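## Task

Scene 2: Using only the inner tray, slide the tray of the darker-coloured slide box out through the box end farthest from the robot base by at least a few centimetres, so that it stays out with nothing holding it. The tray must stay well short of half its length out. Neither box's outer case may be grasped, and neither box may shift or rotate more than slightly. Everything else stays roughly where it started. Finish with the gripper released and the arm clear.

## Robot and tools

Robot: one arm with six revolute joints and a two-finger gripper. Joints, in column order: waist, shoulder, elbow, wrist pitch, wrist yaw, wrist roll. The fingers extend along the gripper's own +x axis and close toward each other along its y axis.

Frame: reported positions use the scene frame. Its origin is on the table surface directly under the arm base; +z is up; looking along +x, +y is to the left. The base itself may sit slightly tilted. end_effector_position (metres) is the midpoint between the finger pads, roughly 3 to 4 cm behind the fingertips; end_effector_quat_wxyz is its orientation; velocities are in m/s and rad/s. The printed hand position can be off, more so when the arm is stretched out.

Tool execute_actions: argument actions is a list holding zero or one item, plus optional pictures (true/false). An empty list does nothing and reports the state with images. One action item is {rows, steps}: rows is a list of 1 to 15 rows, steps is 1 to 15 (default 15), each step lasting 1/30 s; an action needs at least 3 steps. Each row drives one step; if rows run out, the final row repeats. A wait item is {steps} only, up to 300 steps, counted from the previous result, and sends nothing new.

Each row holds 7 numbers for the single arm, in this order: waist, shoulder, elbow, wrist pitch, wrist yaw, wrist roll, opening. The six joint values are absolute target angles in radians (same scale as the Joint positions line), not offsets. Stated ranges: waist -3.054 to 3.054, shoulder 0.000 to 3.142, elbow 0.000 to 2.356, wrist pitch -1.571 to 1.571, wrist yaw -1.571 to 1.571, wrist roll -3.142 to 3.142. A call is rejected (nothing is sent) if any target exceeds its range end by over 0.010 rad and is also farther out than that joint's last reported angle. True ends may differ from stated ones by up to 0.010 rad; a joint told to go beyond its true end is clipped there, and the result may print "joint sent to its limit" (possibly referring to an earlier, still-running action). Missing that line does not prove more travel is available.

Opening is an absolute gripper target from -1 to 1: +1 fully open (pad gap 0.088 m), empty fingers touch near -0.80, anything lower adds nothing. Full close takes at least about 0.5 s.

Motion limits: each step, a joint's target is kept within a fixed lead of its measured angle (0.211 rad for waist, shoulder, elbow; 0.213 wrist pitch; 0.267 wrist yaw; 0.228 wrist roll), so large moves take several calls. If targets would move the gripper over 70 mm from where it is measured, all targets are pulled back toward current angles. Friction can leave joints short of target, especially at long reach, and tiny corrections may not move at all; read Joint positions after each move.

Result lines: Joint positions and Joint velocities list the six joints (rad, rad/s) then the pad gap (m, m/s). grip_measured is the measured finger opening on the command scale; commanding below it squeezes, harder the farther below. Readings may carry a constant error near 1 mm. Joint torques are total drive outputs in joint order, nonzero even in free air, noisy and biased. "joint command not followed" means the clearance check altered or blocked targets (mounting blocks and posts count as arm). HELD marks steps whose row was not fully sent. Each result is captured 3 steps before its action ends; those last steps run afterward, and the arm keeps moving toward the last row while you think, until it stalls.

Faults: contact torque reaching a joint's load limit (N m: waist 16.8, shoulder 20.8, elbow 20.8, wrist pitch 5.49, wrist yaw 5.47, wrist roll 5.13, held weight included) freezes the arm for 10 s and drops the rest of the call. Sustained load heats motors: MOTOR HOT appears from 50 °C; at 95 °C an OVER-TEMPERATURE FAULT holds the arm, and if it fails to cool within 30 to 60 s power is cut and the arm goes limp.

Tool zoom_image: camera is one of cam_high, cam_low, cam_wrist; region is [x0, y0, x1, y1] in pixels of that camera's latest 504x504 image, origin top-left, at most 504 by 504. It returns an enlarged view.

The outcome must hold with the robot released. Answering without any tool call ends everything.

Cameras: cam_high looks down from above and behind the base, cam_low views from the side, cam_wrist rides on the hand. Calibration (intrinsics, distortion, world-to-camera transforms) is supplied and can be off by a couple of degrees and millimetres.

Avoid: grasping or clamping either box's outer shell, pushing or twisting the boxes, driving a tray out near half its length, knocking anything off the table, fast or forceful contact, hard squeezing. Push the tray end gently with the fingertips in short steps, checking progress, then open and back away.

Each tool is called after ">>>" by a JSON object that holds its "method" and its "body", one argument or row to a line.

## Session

>>> {"method": "execute_actions", "body": {
  "actions": []
}}

Scene clock: 0.00 s of 3750.00 s.
end_effector_position=(+0.5078, -0.0109, +0.2638) grip_measured=+0.821 end_effector_quat_wxyz=(+0.839, +0.445, +0.235, -0.205) end_effector_velocity=(+0.000, -0.001, +0.002) end_effector_angular_velocity=(-0.014, -0.008, +0.003)
Joint positions: [-0.582  1.147  0.996  0.212 -0.697  1.537  0.079]
Joint velocities: [-0.002 -0.002 -0.002  0.007  0.007 -0.007 -0.   ]
Joint torques (N m, as the arm reports them, + toward a larger angle): no reading
Motor temperatures (°C, as the motors report them): [23 22 21 22 23 22]
Heat: hottest waist 23 °C (+0.0 °C/min).
camera_calibration (this result's frames):
cam_wrist: T_world_to_cam=[[-0.566338, -0.503794, -0.652267, 0.461245], [-0.491428, 0.841761, -0.223466, 0.335108], [0.661634, 0.193985, -0.7243, -0.0643783], [0, 0, 0, 1]] pos_world=[0.468497, -0.0372193, 0.329111]

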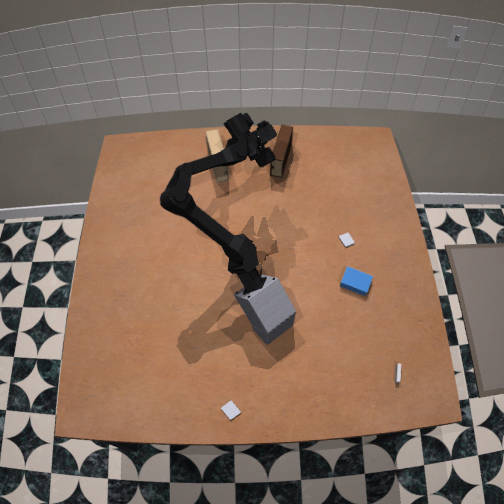

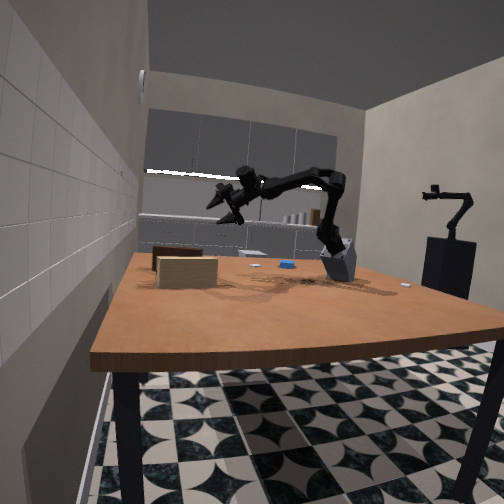

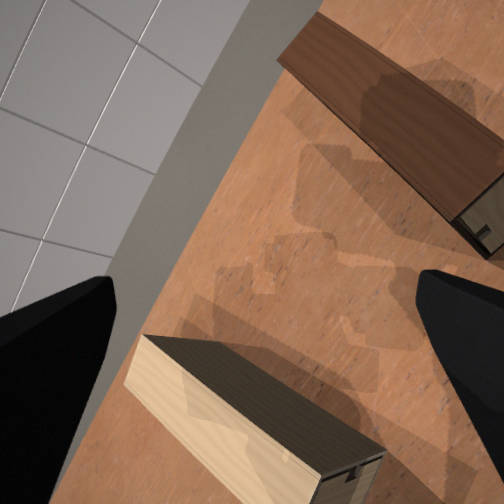

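>>> {"method": "execute_actions", "body": {
  "actions": [
    {"rows":[[-0.3,1.2,0.8,1.2,0.111,0.65,-1]]}
  ]
}}

>>> {"method": "execute_actions", "body": {
  "actions": [
    {"steps":15}
  ]
}}

>>> {"method": "execute_actions", "body": {
  "actions": [
    {"rows":[[-0.082,1.5,0.5,1.5,0.111,0.65,-1]]}
  ]
}}

>>> {"method": "execute_actions", "body": {
  "actions": [
    {"steps":8}
  ]
}}

>>> {"method": "execute_actions", "body": {
  "actions": [
    {"rows":[[-0.06,1.8,0.58,1.55,0.111,0.65,-1]]}
  ]
}}

>>> {"method": "execute_actions", "body": {
  "actions": [
    {"rows":[[-0.082,1.945,0.712,1.553,0.111,0.65,-1]]}
  ]
}}

>>> {"method": "execute_actions", "body": {
  "actions": [
    {"steps":10}
  ],
  "pictures": true
}}

Scene clock: 0.93 s of 3750.00 s.
end_effector_position=(+0.5346, -0.0007, +0.2940) grip_measured=-0.597 end_effector_quat_wxyz=(+0.991, +0.037, -0.024, -0.126) end_effector_velocity=(+0.034, +0.192, +0.342) end_effector_angular_velocity=(-1.949, -1.258, +0.673)
Joint positions: [-0.31   1.203  0.804  0.918  0.052  0.793  0.01 ]
Joint velocities: [ 0.032 -0.002 -0.007  1.78   0.593 -1.648 -0.175]
Joint torques (N m, as the arm reports them, + toward a larger angle): [-2.65 -4.91  3.57  1.11  0.67 -0.11]
Motor temperatures (°C, as the motors report them): [23 22 21 22 23 22]
Heat: hottest waist 23 °C (+0.0 °C/min).
Steps of this call (steps 1 to 16: nothing new was sent; steps 17 to 28: the first 12 steps of this action). Readings (joint positions):
17: [-0.557 1.149 0.970 0.267 -0.631 1.490]
18: [-0.505 1.151 0.934 0.334 -0.553 1.423]
20: [-0.395 1.167 0.868 0.444 -0.414 1.295]
24: [-0.316 1.203 0.807 0.670 -0.121 1.042]
28: the state above

Scene clock: 1.43 s of 3750.00 s.
end_effector_position=(+0.5326, +0.0357, +0.3443) grip_measured=-0.812 end_effector_quat_wxyz=(+0.988, -0.037, -0.140, -0.058) end_effector_velocity=(-0.002, +0.005, +0.005) end_effector_angular_velocity=(-0.014, -0.015, +0.019)
Joint positions: [-0.304  1.199  0.804  1.196  0.107  0.654  0.   ]
Joint velocities: [-0.002 -0.007 -0.002  0.022 -0.007 -0.007  0.   ]
Joint torques (N m, as the arm reports them, + toward a larger angle): [-2.55 -4.62  3.41  1.3   0.64 -0.09]
Motor temperatures (°C, as the motors report them): [23 22 21 22 23 22]
Heat: hottest waist 23 °C (+0.0 °C/min).
Kept back: nothing.
Steps of this call (steps 1 to 3: the last 3 steps of your previous action; steps 4 to 15: the robot went on to your last target). Readings (joint positions):
1: [-0.309 1.203 0.804 0.977 0.068 0.752]
2: [-0.308 1.203 0.804 1.035 0.079 0.723]
4: [-0.306 1.202 0.804 1.121 0.093 0.688]
8: [-0.305 1.200 0.804 1.177 0.104 0.662]
15: the state above

Scene clock: 1.83 s of 3750.00 s.
end_effector_position=(+0.4842, -0.0020, +0.1723) grip_measured=-0.812 end_effector_quat_wxyz=(+0.996, +0.024, +0.022, -0.084) end_effector_velocity=(-0.105, -0.058, -0.181) end_effector_angular_velocity=(+0.080, +0.438, -0.162)
Joint positions: [-0.096  1.477  0.52   1.471  0.114  0.653  0.   ]
Joint velocities: [ 0.149  0.344 -0.349  0.242  0.007 -0.007  0.   ]
Joint torques (N m, as the arm reports them, + toward a larger angle): [-3.17 -5.59  2.86  2.2   0.33 -0.09]
Motor temperatures (°C, as the motors report them): [23 22 21 22 23 22]
Heat: hottest waist 23 °C (+0.0 °C/min).
Steps of this call (steps 1 to 12: the first 12 steps of this action). Readings (joint positions):
1: [-0.291 1.212 0.792 1.229 0.115 0.654]
2: [-0.264 1.225 0.774 1.268 0.115 0.654]
4: [-0.211 1.268 0.726 1.326 0.115 0.654]
8: [-0.142 1.388 0.608 1.419 0.116 0.654]
12: the state above

Scene clock: 2.10 s of 3750.00 s.
end_effector_position=(+0.4809, -0.0006, +0.1685) grip_measured=-0.812 end_effector_quat_wxyz=(+0.996, +0.026, +0.024, -0.080) end_effector_velocity=(-0.002, +0.003, -0.003) end_effector_angular_velocity=(-0.016, +0.017, +0.008)
Joint positions: [-0.087  1.489  0.507  1.498  0.115  0.653  0.   ]
Joint velocities: [ 0.007 -0.007 -0.007 -0.007 -0.007 -0.022  0.   ]
Joint torques (N m, as the arm reports them, + toward a larger angle): [-2.76 -3.93  1.2   1.49  0.29 -0.1 ]
Motor temperatures (°C, as the motors report them): [23 22 21 22 23 22]
Heat: hottest waist 23 °C (+0.0 °C/min).
Kept back: nothing.
Steps of this call (steps 1 to 3: the last 3 steps of your previous action; steps 4 to 8: the robot went on to your last target). Readings (joint positions):
1: [-0.092 1.485 0.512 1.479 0.114 0.653]
2: [-0.090 1.488 0.508 1.485 0.115 0.653]
4: [-0.088 1.488 0.507 1.496 0.115 0.653]
8: the state above

Scene clock: 2.50 s of 3750.00 s.
end_effector_position=(+0.4737, -0.0449, +0.0859) grip_measured=-0.812 end_effector_quat_wxyz=(+0.987, +0.026, +0.102, -0.124) end_effector_velocity=(+0.013, +0.001, +0.005) end_effector_angular_velocity=(-0.008, -0.024, +0.020)
Joint positions: [-0.065  1.787  0.574  1.55   0.114  0.653  0.   ]
Joint velocities: [-0.007  0.007  0.046 -0.007 -0.007 -0.007  0.   ]
Joint torques (N m, as the arm reports them, + toward a larger angle): [-3.5  -4.47  0.86  1.34  0.33 -0.08]
Motor temperatures (°C, as the motors report them): [23 22 21 22 23 22]
Heat: hottest waist 23 °C (+0.0 °C/min).
Steps of this call (steps 1 to 12: the first 12 steps of this action). Readings (joint positions):
1: [-0.084 1.516 0.516 1.523 0.114 0.653]
2: [-0.079 1.559 0.538 1.540 0.114 0.653]
4: [-0.070 1.660 0.570 1.540 0.114 0.653]
8: [-0.065 1.780 0.571 1.537 0.114 0.653]
12: the state above

Scene clock: 3.00 s of 3750.00 s.
end_effector_position=(+0.4929, -0.0676, +0.0635) grip_measured=-0.812 end_effector_quat_wxyz=(+0.986, +0.022, +0.101, -0.131) end_effector_velocity=(+0.012, +0.002, +0.007) end_effector_angular_velocity=(-0.038, -0.022, +0.018)
Joint positions: [-0.081  1.928  0.706  1.553  0.114  0.653  0.   ]
Joint velocities: [-0.002 -0.002  0.037 -0.007  0.007 -0.037  0.   ]
Joint torques (N m, as the arm reports them, + toward a larger angle): [-4.65 -4.31  1.19  1.52  0.34 -0.08]
Motor temperatures (°C, as the motors report them): [23 22 21 22 23 22]
Heat: hottest waist 23 °C (+0.0 °C/min).
Steps of this call (steps 1 to 3: the last 3 steps of your previous action; steps 4 to 15: the first 12 steps of this action). Readings (joint positions):
4: [-0.066 1.808 0.595 1.559 0.115 0.653]
5: [-0.069 1.839 0.630 1.560 0.115 0.653]
7: [-0.076 1.891 0.681 1.551 0.115 0.653]
11: [-0.081 1.927 0.698 1.551 0.114 0.653]
15: the state above

Scene clock: 3.33 s of 3750.00 s.
end_effector_position=(+0.4933, -0.0676, +0.0637) grip_measured=-0.812 end_effector_quat_wxyz=(+0.986, +0.021, +0.100, -0.131) end_effector_velocity=(-0.003, -0.004, -0.006) end_effector_angular_velocity=(-0.007, +0.035, -0.015)
Joint positions: [-0.081  1.929  0.707  1.553  0.114  0.653  0.   ]
Joint velocities: [-0.002 -0.002 -0.002 -0.037 -0.007 -0.007  0.   ]
Joint torques (N m, as the arm reports them, + toward a larger angle): [-4.63 -4.23  1.24  1.46  0.35 -0.08]
Motor temperatures (°C, as the motors report them): [23 23 21 22 23 22]
Heat: hottest waist 23 °C (+0.0 °C/min).
Kept back: nothing.
Steps of this call (steps 1 to 3: the last 3 steps of your previous action; steps 4 to 10: the robot went on to your last target). Readings (joint positions):
1: [-0.081 1.928 0.707 1.553 0.114 0.653]
2: [-0.081 1.928 0.707 1.553 0.114 0.653]
4: [-0.081 1.928 0.707 1.553 0.114 0.653]
8: [-0.081 1.929 0.707 1.553 0.114 0.653]
10: the state above
camera_calibration (this result's frames):
cam_wrist: T_world_to_cam=[[-0.277779, -0.960168, -0.0302834, 0.0810891], [-0.531138, 0.179774, -0.827994, 0.344333], [0.800457, -0.213915, -0.559919, -0.295246], [0, 0, 0, 1]] pos_world=[0.441745, -0.0472004, 0.122248]

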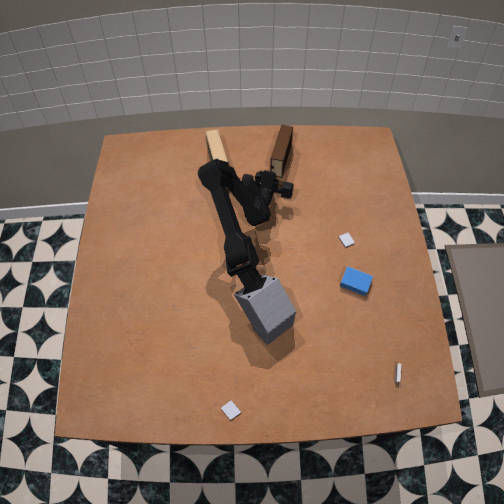

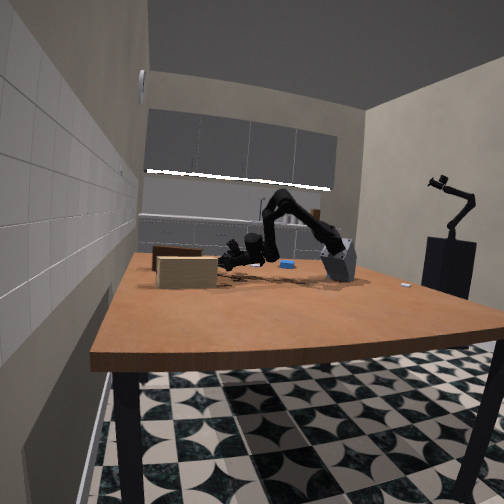

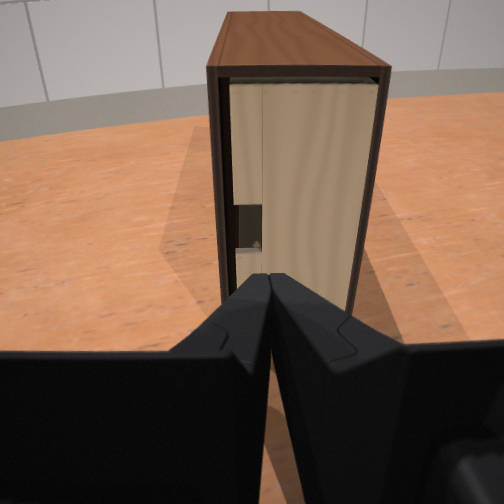

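>>> {"method": "execute_actions", "body": {
  "actions": [
    {"rows":[[-0.106,1.97,0.71,1.553,0.088,0.653,-1],[-0.106,1.97,0.71,1.553,0.088,0.653,-1],[-0.106,1.97,0.71,1.553,0.088,0.653,-1],[-0.106,1.97,0.71,1.553,0.088,0.653,-1],[-0.106,1.97,0.71,1.553,0.088,0.653,-1],[-0.106,1.97,0.71,1.553,0.088,0.653,-1],[-0.115,1.98,0.76,1.52,0.08,0.653,-1],[-0.115,1.98,0.76,1.52,0.08,0.653,-1],[-0.115,1.98,0.76,1.52,0.08,0.653,-1],[-0.123,1.995,0.81,1.48,0.072,0.653,-1]]}
  ]
}}

>>> {"method": "execute_actions", "body": {
  "actions": [
    {"steps":12}
  ],
  "pictures": true
}}

Scene clock: 3.97 s of 3750.00 s.
end_effector_position=(+0.5054, -0.0856, +0.0586) grip_measured=-0.812 end_effector_quat_wxyz=(+0.985, +0.015, +0.109, -0.137) end_effector_velocity=(+0.091, -0.025, +0.012) end_effector_angular_velocity=(-0.020, -0.080, +0.043)
Joint positions: [-0.117  1.972  0.781  1.501  0.081  0.653  0.   ]
Joint velocities: [-0.071  0.09   0.379 -0.198 -0.051  0.007  0.   ]
Joint torques (N m, as the arm reports them, + toward a larger angle): [-5.05 -4.52  0.61  1.26  0.27  0.01]
Motor temperatures (°C, as the motors report them): [23 23 21 23 23 22]
Heat: hottest waist 23 °C (+0.0 °C/min).
Steps of this call (steps 1 to 7: the robot went on to your last target; steps 8 to 19: the first 12 steps of this action). Readings (joint positions):
8: [-0.083 1.932 0.707 1.554 0.108 0.652]
9: [-0.088 1.936 0.708 1.555 0.103 0.652]
11: [-0.099 1.946 0.709 1.555 0.099 0.653]
15: [-0.108 1.959 0.725 1.538 0.090 0.652]
19: the state above

Scene clock: 4.37 s of 3750.00 s.
end_effector_position=(+0.5104, -0.0879, +0.0581) grip_measured=-0.812 end_effector_quat_wxyz=(+0.984, +0.014, +0.109, -0.137) end_effector_velocity=(+0.002, +0.001, +0.002) end_effector_angular_velocity=(-0.006, +0.003, +0.007)
Joint positions: [-0.122  1.978  0.804  1.483  0.077  0.653  0.   ]
Joint velocities: [-0.002 -0.007  0.002 -0.007 -0.007 -0.007  0.   ]
Joint torques (N m, as the arm reports them, + toward a larger angle): [-5.1  -4.44  1.43  1.2   0.3   0.02]
Motor temperatures (°C, as the motors report them): [23 23 21 23 23 22]
Heat: hottest waist 23 °C (+0.0 °C/min).
Kept back: nothing.
Steps of this call (steps 1 to 3: the last 3 steps of your previous action; steps 4 to 12: the robot went on to your last target). Readings (joint positions):
1: [-0.119 1.974 0.791 1.496 0.080 0.653]
2: [-0.121 1.975 0.796 1.493 0.079 0.653]
4: [-0.122 1.976 0.801 1.488 0.078 0.653]
8: [-0.122 1.978 0.804 1.484 0.077 0.653]
12: the state above
camera_calibration (this result's frames):
cam_wrist: T_world_to_cam=[[-0.287869, -0.957587, -0.0125682, 0.0705578], [-0.546142, 0.174933, -0.819224, 0.359125], [0.786677, -0.228965, -0.573336, -0.30994], [0, 0, 0, 1]] pos_world=[0.460268, -0.066223, 0.11739]

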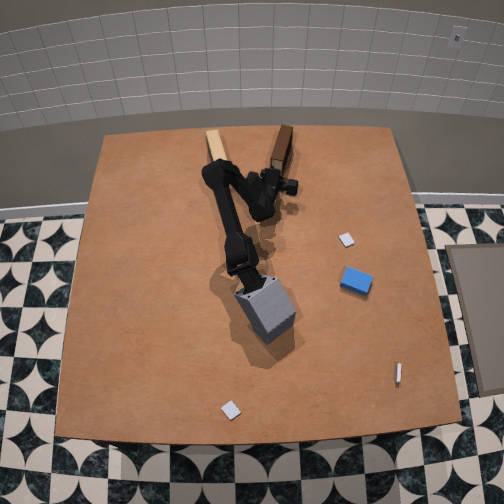

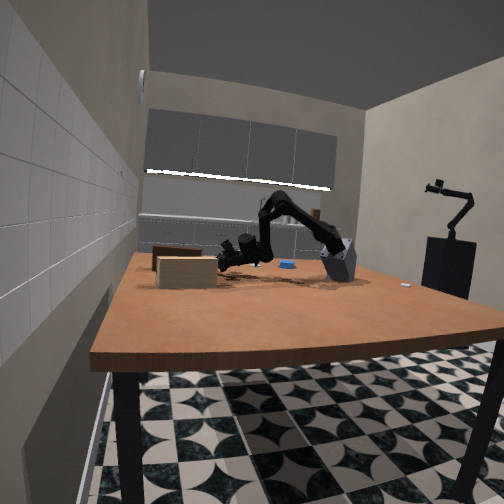

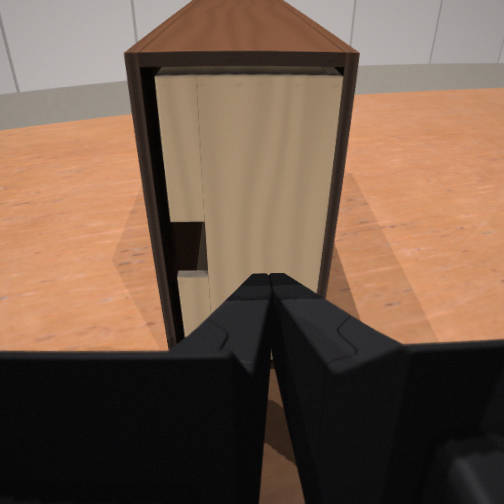

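>>> {"method": "execute_actions", "body": {
  "actions": [
    {"rows":[[-0.108,1.985,0.81,1.48,0.085,0.653,-1],[-0.108,1.985,0.81,1.48,0.085,0.653,-1],[-0.108,1.985,0.81,1.48,0.085,0.653,-1],[-0.108,1.985,0.81,1.48,0.085,0.653,-1],[-0.112,1.99,0.85,1.445,0.08,0.653,-1],[-0.112,1.99,0.85,1.445,0.08,0.653,-1],[-0.118,1.998,0.88,1.42,0.074,0.653,-1],[-0.118,1.998,0.88,1.42,0.074,0.653,-1],[-0.118,1.998,0.88,1.42,0.074,0.653,-1],[-0.124,2.006,0.915,1.392,0.068,0.653,-1]]}
  ]
}}

>>> {"method": "execute_actions", "body": {
  "actions": [
    {"steps":12}
  ],
  "pictures": true
}}

Scene clock: 4.90 s of 3750.00 s.
end_effector_position=(+0.5323, -0.0865, +0.0582) grip_measured=-0.812 end_effector_quat_wxyz=(+0.985, +0.015, +0.107, -0.133) end_effector_velocity=(+0.066, -0.010, +0.015) end_effector_angular_velocity=(-0.019, -0.045, +0.049)
Joint positions: [-0.12   1.985  0.892  1.41   0.075  0.653  0.   ]
Joint velocities: [-0.046  0.046  0.266 -0.154 -0.051 -0.007  0.   ]
Joint torques (N m, as the arm reports them, + toward a larger angle): [-5.23 -4.63  1.39  1.28  0.32  0.02]
Motor temperatures (°C, as the motors report them): [23 23 21 23 23 22]
Heat: hottest waist 23 °C (+0.0 °C/min).
Steps of this call (steps 1 to 4: the robot went on to your last target; steps 5 to 16: the first 12 steps of this action). Readings (joint positions):
5: [-0.121 1.978 0.805 1.482 0.076 0.653]
6: [-0.120 1.978 0.805 1.482 0.076 0.653]
8: [-0.116 1.978 0.805 1.482 0.078 0.653]
12: [-0.115 1.981 0.846 1.443 0.079 0.653]
16: the state above

Scene clock: 5.30 s of 3750.00 s.
end_effector_position=(+0.5365, -0.0878, +0.0587) grip_measured=-0.812 end_effector_quat_wxyz=(+0.985, +0.015, +0.107, -0.133) end_effector_velocity=(+0.001, -0.002, +0.002) end_effector_angular_velocity=(-0.009, +0.005, +0.001)
Joint positions: [-0.123  1.988  0.91   1.395  0.072  0.653  0.   ]
Joint velocities: [-0.007 -0.002  0.002 -0.007 -0.007 -0.007  0.   ]
Joint torques (N m, as the arm reports them, + toward a larger angle): [-5.39 -4.64  2.    1.14  0.29  0.01]
Motor temperatures (°C, as the motors report them): [23 23 21 23 23 22]
Heat: hottest waist 23 °C (+0.0 °C/min).
Kept back: nothing.
Steps of this call (steps 1 to 3: the last 3 steps of your previous action; steps 4 to 12: the robot went on to your last target). Readings (joint positions):
1: [-0.121 1.986 0.899 1.406 0.074 0.653]
2: [-0.121 1.986 0.902 1.402 0.073 0.653]
4: [-0.122 1.987 0.906 1.399 0.073 0.653]
8: [-0.123 1.988 0.909 1.396 0.073 0.653]
12: the state above
camera_calibration (this result's frames):
cam_wrist: T_world_to_cam=[[-0.280276, -0.959807, -0.0146906, 0.0739919], [-0.543214, 0.171206, -0.821953, 0.372146], [0.791431, -0.222393, -0.569366, -0.332266], [0, 0, 0, 1]] pos_world=[0.485859, -0.0665893, 0.117793]

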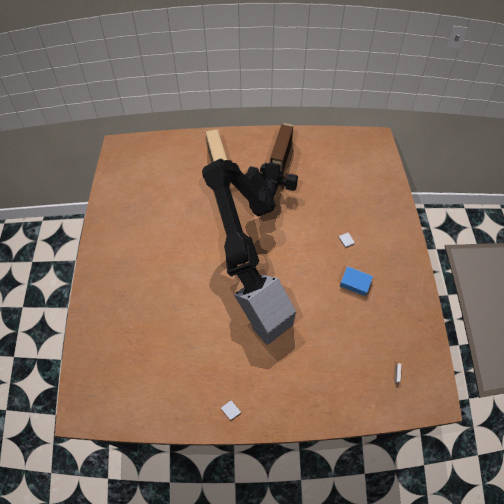

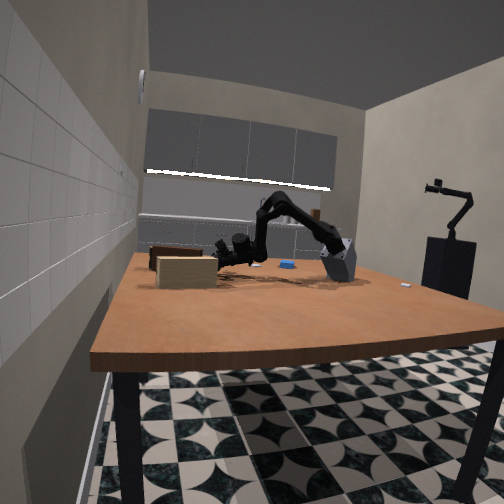

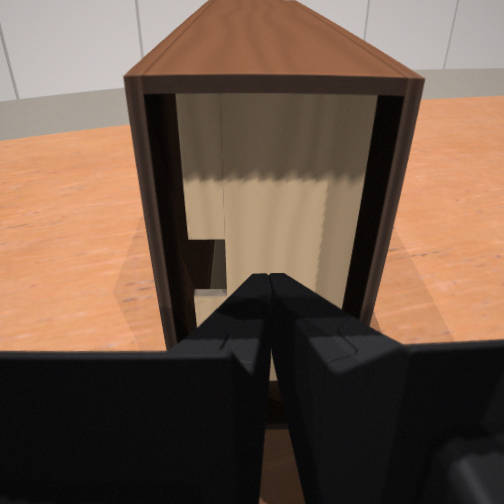

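>>> {"method": "execute_actions", "body": {
  "actions": [
    {"rows":[[-0.128,2.012,0.94,1.372,0.066,0.653,-1],[-0.128,2.012,0.94,1.372,0.066,0.653,-1],[-0.128,2.012,0.94,1.372,0.066,0.653,-1],[-0.133,2.02,0.972,1.348,0.062,0.653,-1],[-0.133,2.02,0.972,1.348,0.062,0.653,-1],[-0.133,2.02,0.972,1.348,0.062,0.653,-1],[-0.138,2.028,1.005,1.322,0.058,0.653,-1]]}
  ]
}}

>>> {"method": "execute_actions", "body": {
  "actions": [
    {"steps":8}
  ],
  "pictures": true
}}

>>> {"method": "zoom_image", "body": {
  "camera": "cam_high",
  "region": [240,100,330,190]
}}

Scene clock: 5.87 s of 3750.00 s.
end_effector_position=(+0.5546, -0.0945, +0.0590) grip_measured=-0.812 end_effector_quat_wxyz=(+0.985, +0.012, +0.107, -0.135) end_effector_velocity=(+0.010, -0.005, -0.001) end_effector_angular_velocity=(-0.009, +0.013, -0.005)
Joint positions: [-0.136  2.009  0.994  1.329  0.063  0.653  0.   ]
Joint velocities: [-0.007  0.012  0.051 -0.051 -0.007 -0.007  0.   ]
Joint torques (N m, as the arm reports them, + toward a larger angle): [-5.83 -4.94  2.48  1.22  0.34  0.01]
Motor temperatures (°C, as the motors report them): [23 23 21 23 23 22]
Heat: hottest waist 23 °C (+0.0 °C/min).
Steps of this call (steps 1 to 5: the robot went on to your last target; steps 6 to 17: the first 12 steps of this action). Readings (joint positions):
6: [-0.123 1.988 0.913 1.391 0.072 0.653]
7: [-0.124 1.990 0.919 1.385 0.071 0.653]
9: [-0.126 1.994 0.933 1.375 0.070 0.653]
13: [-0.132 2.004 0.973 1.344 0.065 0.653]
17: the state above

Scene clock: 6.13 s of 3750.00 s.
end_effector_position=(+0.5555, -0.0948, +0.0589) grip_measured=-0.812 end_effector_quat_wxyz=(+0.985, +0.012, +0.107, -0.135) end_effector_velocity=(+0.001, -0.000, +0.000) end_effector_angular_velocity=(-0.006, +0.007, +0.004)
Joint positions: [-0.136  2.01   0.999  1.325  0.062  0.653  0.   ]
Joint velocities: [-0.002 -0.002  0.002 -0.007 -0.007 -0.007  0.   ]
Joint torques (N m, as the arm reports them, + toward a larger angle): [-5.68 -4.93  2.33  1.19  0.33  0.02]
Motor temperatures (°C, as the motors report them): [23 23 21 23 23 22]
Heat: hottest waist 23 °C (+0.0 °C/min).
Kept back: nothing.
Steps of this call (steps 1 to 3: the last 3 steps of your previous action; steps 4 to 8: the robot went on to your last target). Readings (joint positions):
1: [-0.136 2.009 0.995 1.328 0.063 0.653]
2: [-0.136 2.009 0.997 1.327 0.063 0.653]
4: [-0.136 2.010 0.998 1.326 0.063 0.653]
8: the state above
camera_calibration (this result's frames):
cam_wrist: T_world_to_cam=[[-0.283476, -0.958933, -0.00945322, 0.0742088], [-0.544677, 0.169113, -0.821418, 0.384423], [0.789283, -0.227704, -0.570248, -0.348078], [0, 0, 0, 1]] pos_world=[0.505155, -0.0731083, 0.117983]

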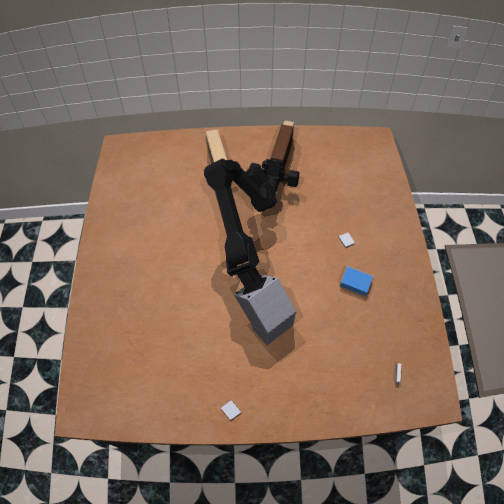

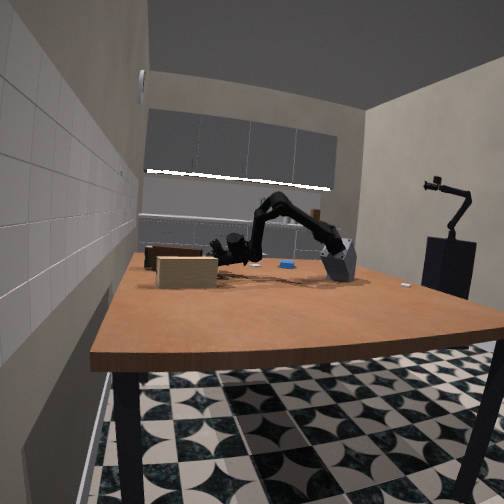

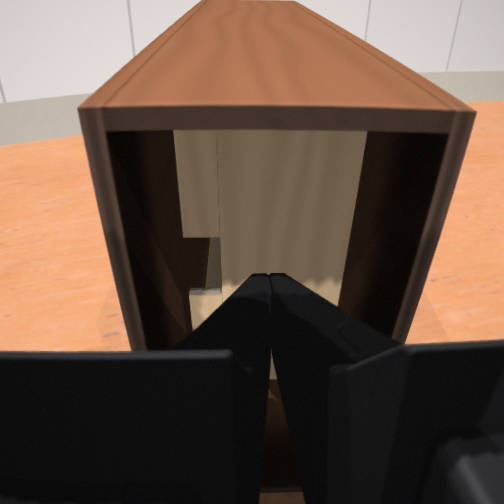

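Region (240, 100, 330, 190) of cam_high's 504x504 image, scaled by 5.600, with more detail than that image has.

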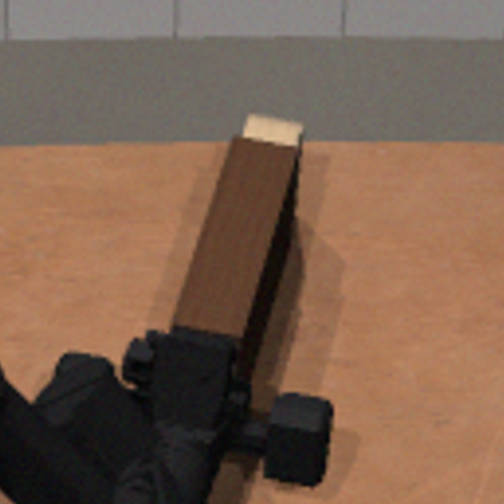

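>>> {"method": "execute_actions", "body": {
  "actions": [
    {"rows":[[-0.142,2.035,1.045,1.292,0.055,0.653,-1]],"steps":14}
  ]
}}

>>> {"method": "execute_actions", "body": {
  "actions": [
    {"rows":[[-0.134,2.0,0.995,1.325,0.062,0.653,-1],[-0.134,2.0,0.995,1.325,0.062,0.653,-1],[-0.128,1.995,0.95,1.36,0.068,0.653,-1],[-0.128,1.995,0.95,1.36,0.068,0.653,-1],[-0.122,1.985,0.9,1.4,0.072,0.653,-1],[-0.122,1.985,0.9,1.4,0.072,0.653,-1],[-0.112,1.975,0.85,1.445,0.08,0.653,-1],[-0.112,1.975,0.85,1.445,0.08,0.653,-1],[-0.105,1.965,0.8,1.48,0.085,0.653,-1],[-0.105,1.965,0.8,1.48,0.085,0.653,-1],[-0.095,1.94,0.72,1.54,0.09,0.653,-1]]}
  ]
}}

>>> {"method": "execute_actions", "body": {
  "actions": [
    {"rows":[[-0.08,1.8,0.55,1.55,0.11,0.653,-1]]}
  ]
}}

>>> {"method": "execute_actions", "body": {
  "actions": [
    {"steps":5}
  ],
  "pictures": true
}}

Scene clock: 6.77 s of 3750.00 s.
end_effector_position=(+0.5645, -0.0965, +0.0603) grip_measured=-0.812 end_effector_quat_wxyz=(+0.985, +0.012, +0.106, -0.135) end_effector_velocity=(+0.001, -0.002, +0.002) end_effector_angular_velocity=(-0.023, +0.008, +0.004)
Joint positions: [-0.141  2.017  1.038  1.295  0.059  0.653  0.   ]
Joint velocities: [-0.007 -0.002  0.002 -0.007 -0.007 -0.022  0.   ]
Joint torques (N m, as the arm reports them, + toward a larger angle): [-5.81 -5.12  2.51  1.17  0.33  0.01]
Motor temperatures (°C, as the motors report them): [23 23 21 23 23 22]
Heat: hottest waist 23 °C (+0.0 °C/min).
Steps of this call (steps 1 to 8: the robot went on to your last target; steps 9 to 19: the first 11 steps of this action). Readings (joint positions):
9: [-0.137 2.011 1.005 1.319 0.062 0.653]
10: [-0.138 2.013 1.015 1.309 0.061 0.653]
12: [-0.140 2.017 1.029 1.302 0.060 0.653]
16: [-0.141 2.017 1.037 1.296 0.059 0.653]
19: the state above

Scene clock: 7.27 s of 3750.00 s.
end_effector_position=(+0.5086, -0.0823, +0.0558) grip_measured=-0.812 end_effector_quat_wxyz=(+0.985, +0.017, +0.111, -0.133) end_effector_velocity=(-0.206, +0.078, +0.015) end_effector_angular_velocity=(+0.066, +0.057, +0.012)
Joint positions: [-0.108  1.973  0.794  1.489  0.081  0.652  0.   ]
Joint velocities: [ 0.134 -0.276 -0.94   0.623  0.066  0.007  0.   ]
Joint torques (N m, as the arm reports them, + toward a larger angle): [-4.6  -6.95  1.12  1.31  0.72  0.02]
Motor temperatures (°C, as the motors report them): [24 23 21 23 23 22]
Heat: hottest waist 24 °C (+8.3 °C/min).
Steps of this call (steps 1 to 3: the last 3 steps of your previous action; steps 4 to 15: the first 12 steps of this action). Readings (joint positions):
4: [-0.141 2.017 1.034 1.299 0.059 0.653]
5: [-0.141 2.017 1.028 1.309 0.059 0.653]
7: [-0.139 2.012 0.997 1.334 0.060 0.653]
11: [-0.126 1.999 0.905 1.404 0.070 0.653]
15: the state above

Scene clock: 7.77 s of 3750.00 s.
end_effector_position=(+0.4642, -0.0585, +0.0788) grip_measured=-0.812 end_effector_quat_wxyz=(+0.983, +0.020, +0.117, -0.140) end_effector_velocity=(-0.010, -0.003, -0.001) end_effector_angular_velocity=(+0.003, +0.011, -0.021)
Joint positions: [-0.085  1.813  0.558  1.549  0.106  0.653  0.   ]
Joint velocities: [-0.002 -0.007 -0.037  0.007  0.007  0.007  0.   ]
Joint torques (N m, as the arm reports them, + toward a larger angle): [-3.63 -6.32  0.26  1.49  0.65  0.02]
Motor temperatures (°C, as the motors report them): [24 23 21 23 23 22]
Heat: hottest waist 24 °C (+7.7 °C/min).
Steps of this call (steps 1 to 3: the last 3 steps of your previous action; steps 4 to 15: the first 12 steps of this action). Readings (joint positions):
4: [-0.099 1.937 0.713 1.522 0.089 0.653]
5: [-0.095 1.904 0.666 1.529 0.095 0.653]
7: [-0.089 1.849 0.597 1.546 0.101 0.653]
11: [-0.085 1.815 0.567 1.549 0.105 0.653]
15: the state above

Scene clock: 7.93 s of 3750.00 s.
end_effector_position=(+0.4639, -0.0583, +0.0793) grip_measured=-0.812 end_effector_quat_wxyz=(+0.983, +0.020, +0.116, -0.140) end_effector_velocity=(-0.000, +0.001, +0.001) end_effector_angular_velocity=(-0.019, +0.011, +0.008)
Joint positions: [-0.085  1.811  0.556  1.549  0.106  0.653  0.   ]
Joint velocities: [-0.002 -0.007 -0.002 -0.007 -0.007 -0.022  0.   ]
Joint torques (N m, as the arm reports them, + toward a larger angle): [-3.57 -6.19  0.11  1.5   0.66  0.02]
Motor temperatures (°C, as the motors report them): [24 23 21 23 23 22]
Heat: hottest waist 24 °C (+7.6 °C/min).
Kept back: nothing.
Steps of this call (steps 1 to 3: the last 3 steps of your previous action; steps 4 to 5: the robot went on to your last target). Readings (joint positions):
1: [-0.085 1.813 0.557 1.549 0.106 0.653]
2: [-0.085 1.812 0.556 1.549 0.106 0.653]
4: [-0.085 1.812 0.556 1.549 0.106 0.653]
5: the state above
camera_calibration (this result's frames):
cam_wrist: T_world_to_cam=[[-0.295144, -0.955236, -0.0203681, 0.089889], [-0.555728, 0.188969, -0.809603, 0.350425], [0.777211, -0.227631, -0.586624, -0.248967], [0, 0, 0, 1]] pos_world=[0.414772, -0.037027, 0.139486]

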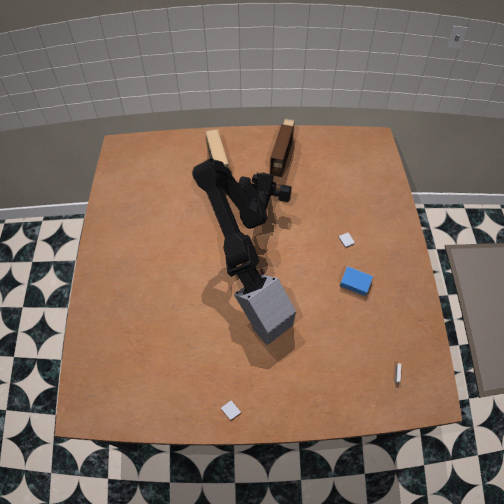

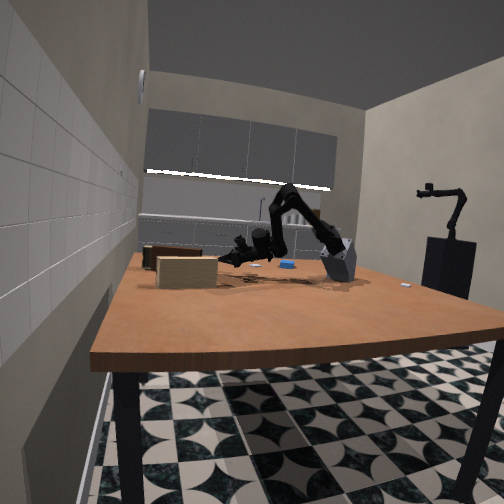

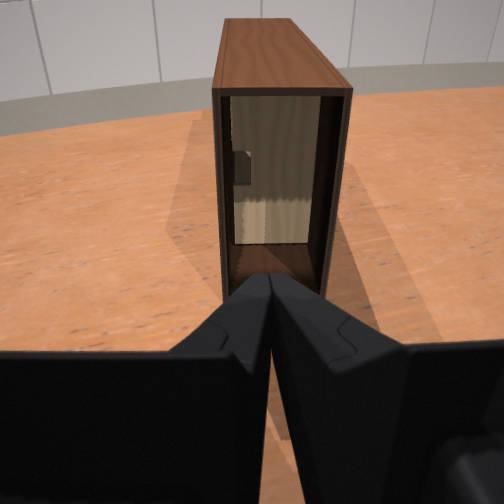

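>>> {"method": "finished_scene", "body": {
  "scene": 2
}}

The scene is finished: the task was done.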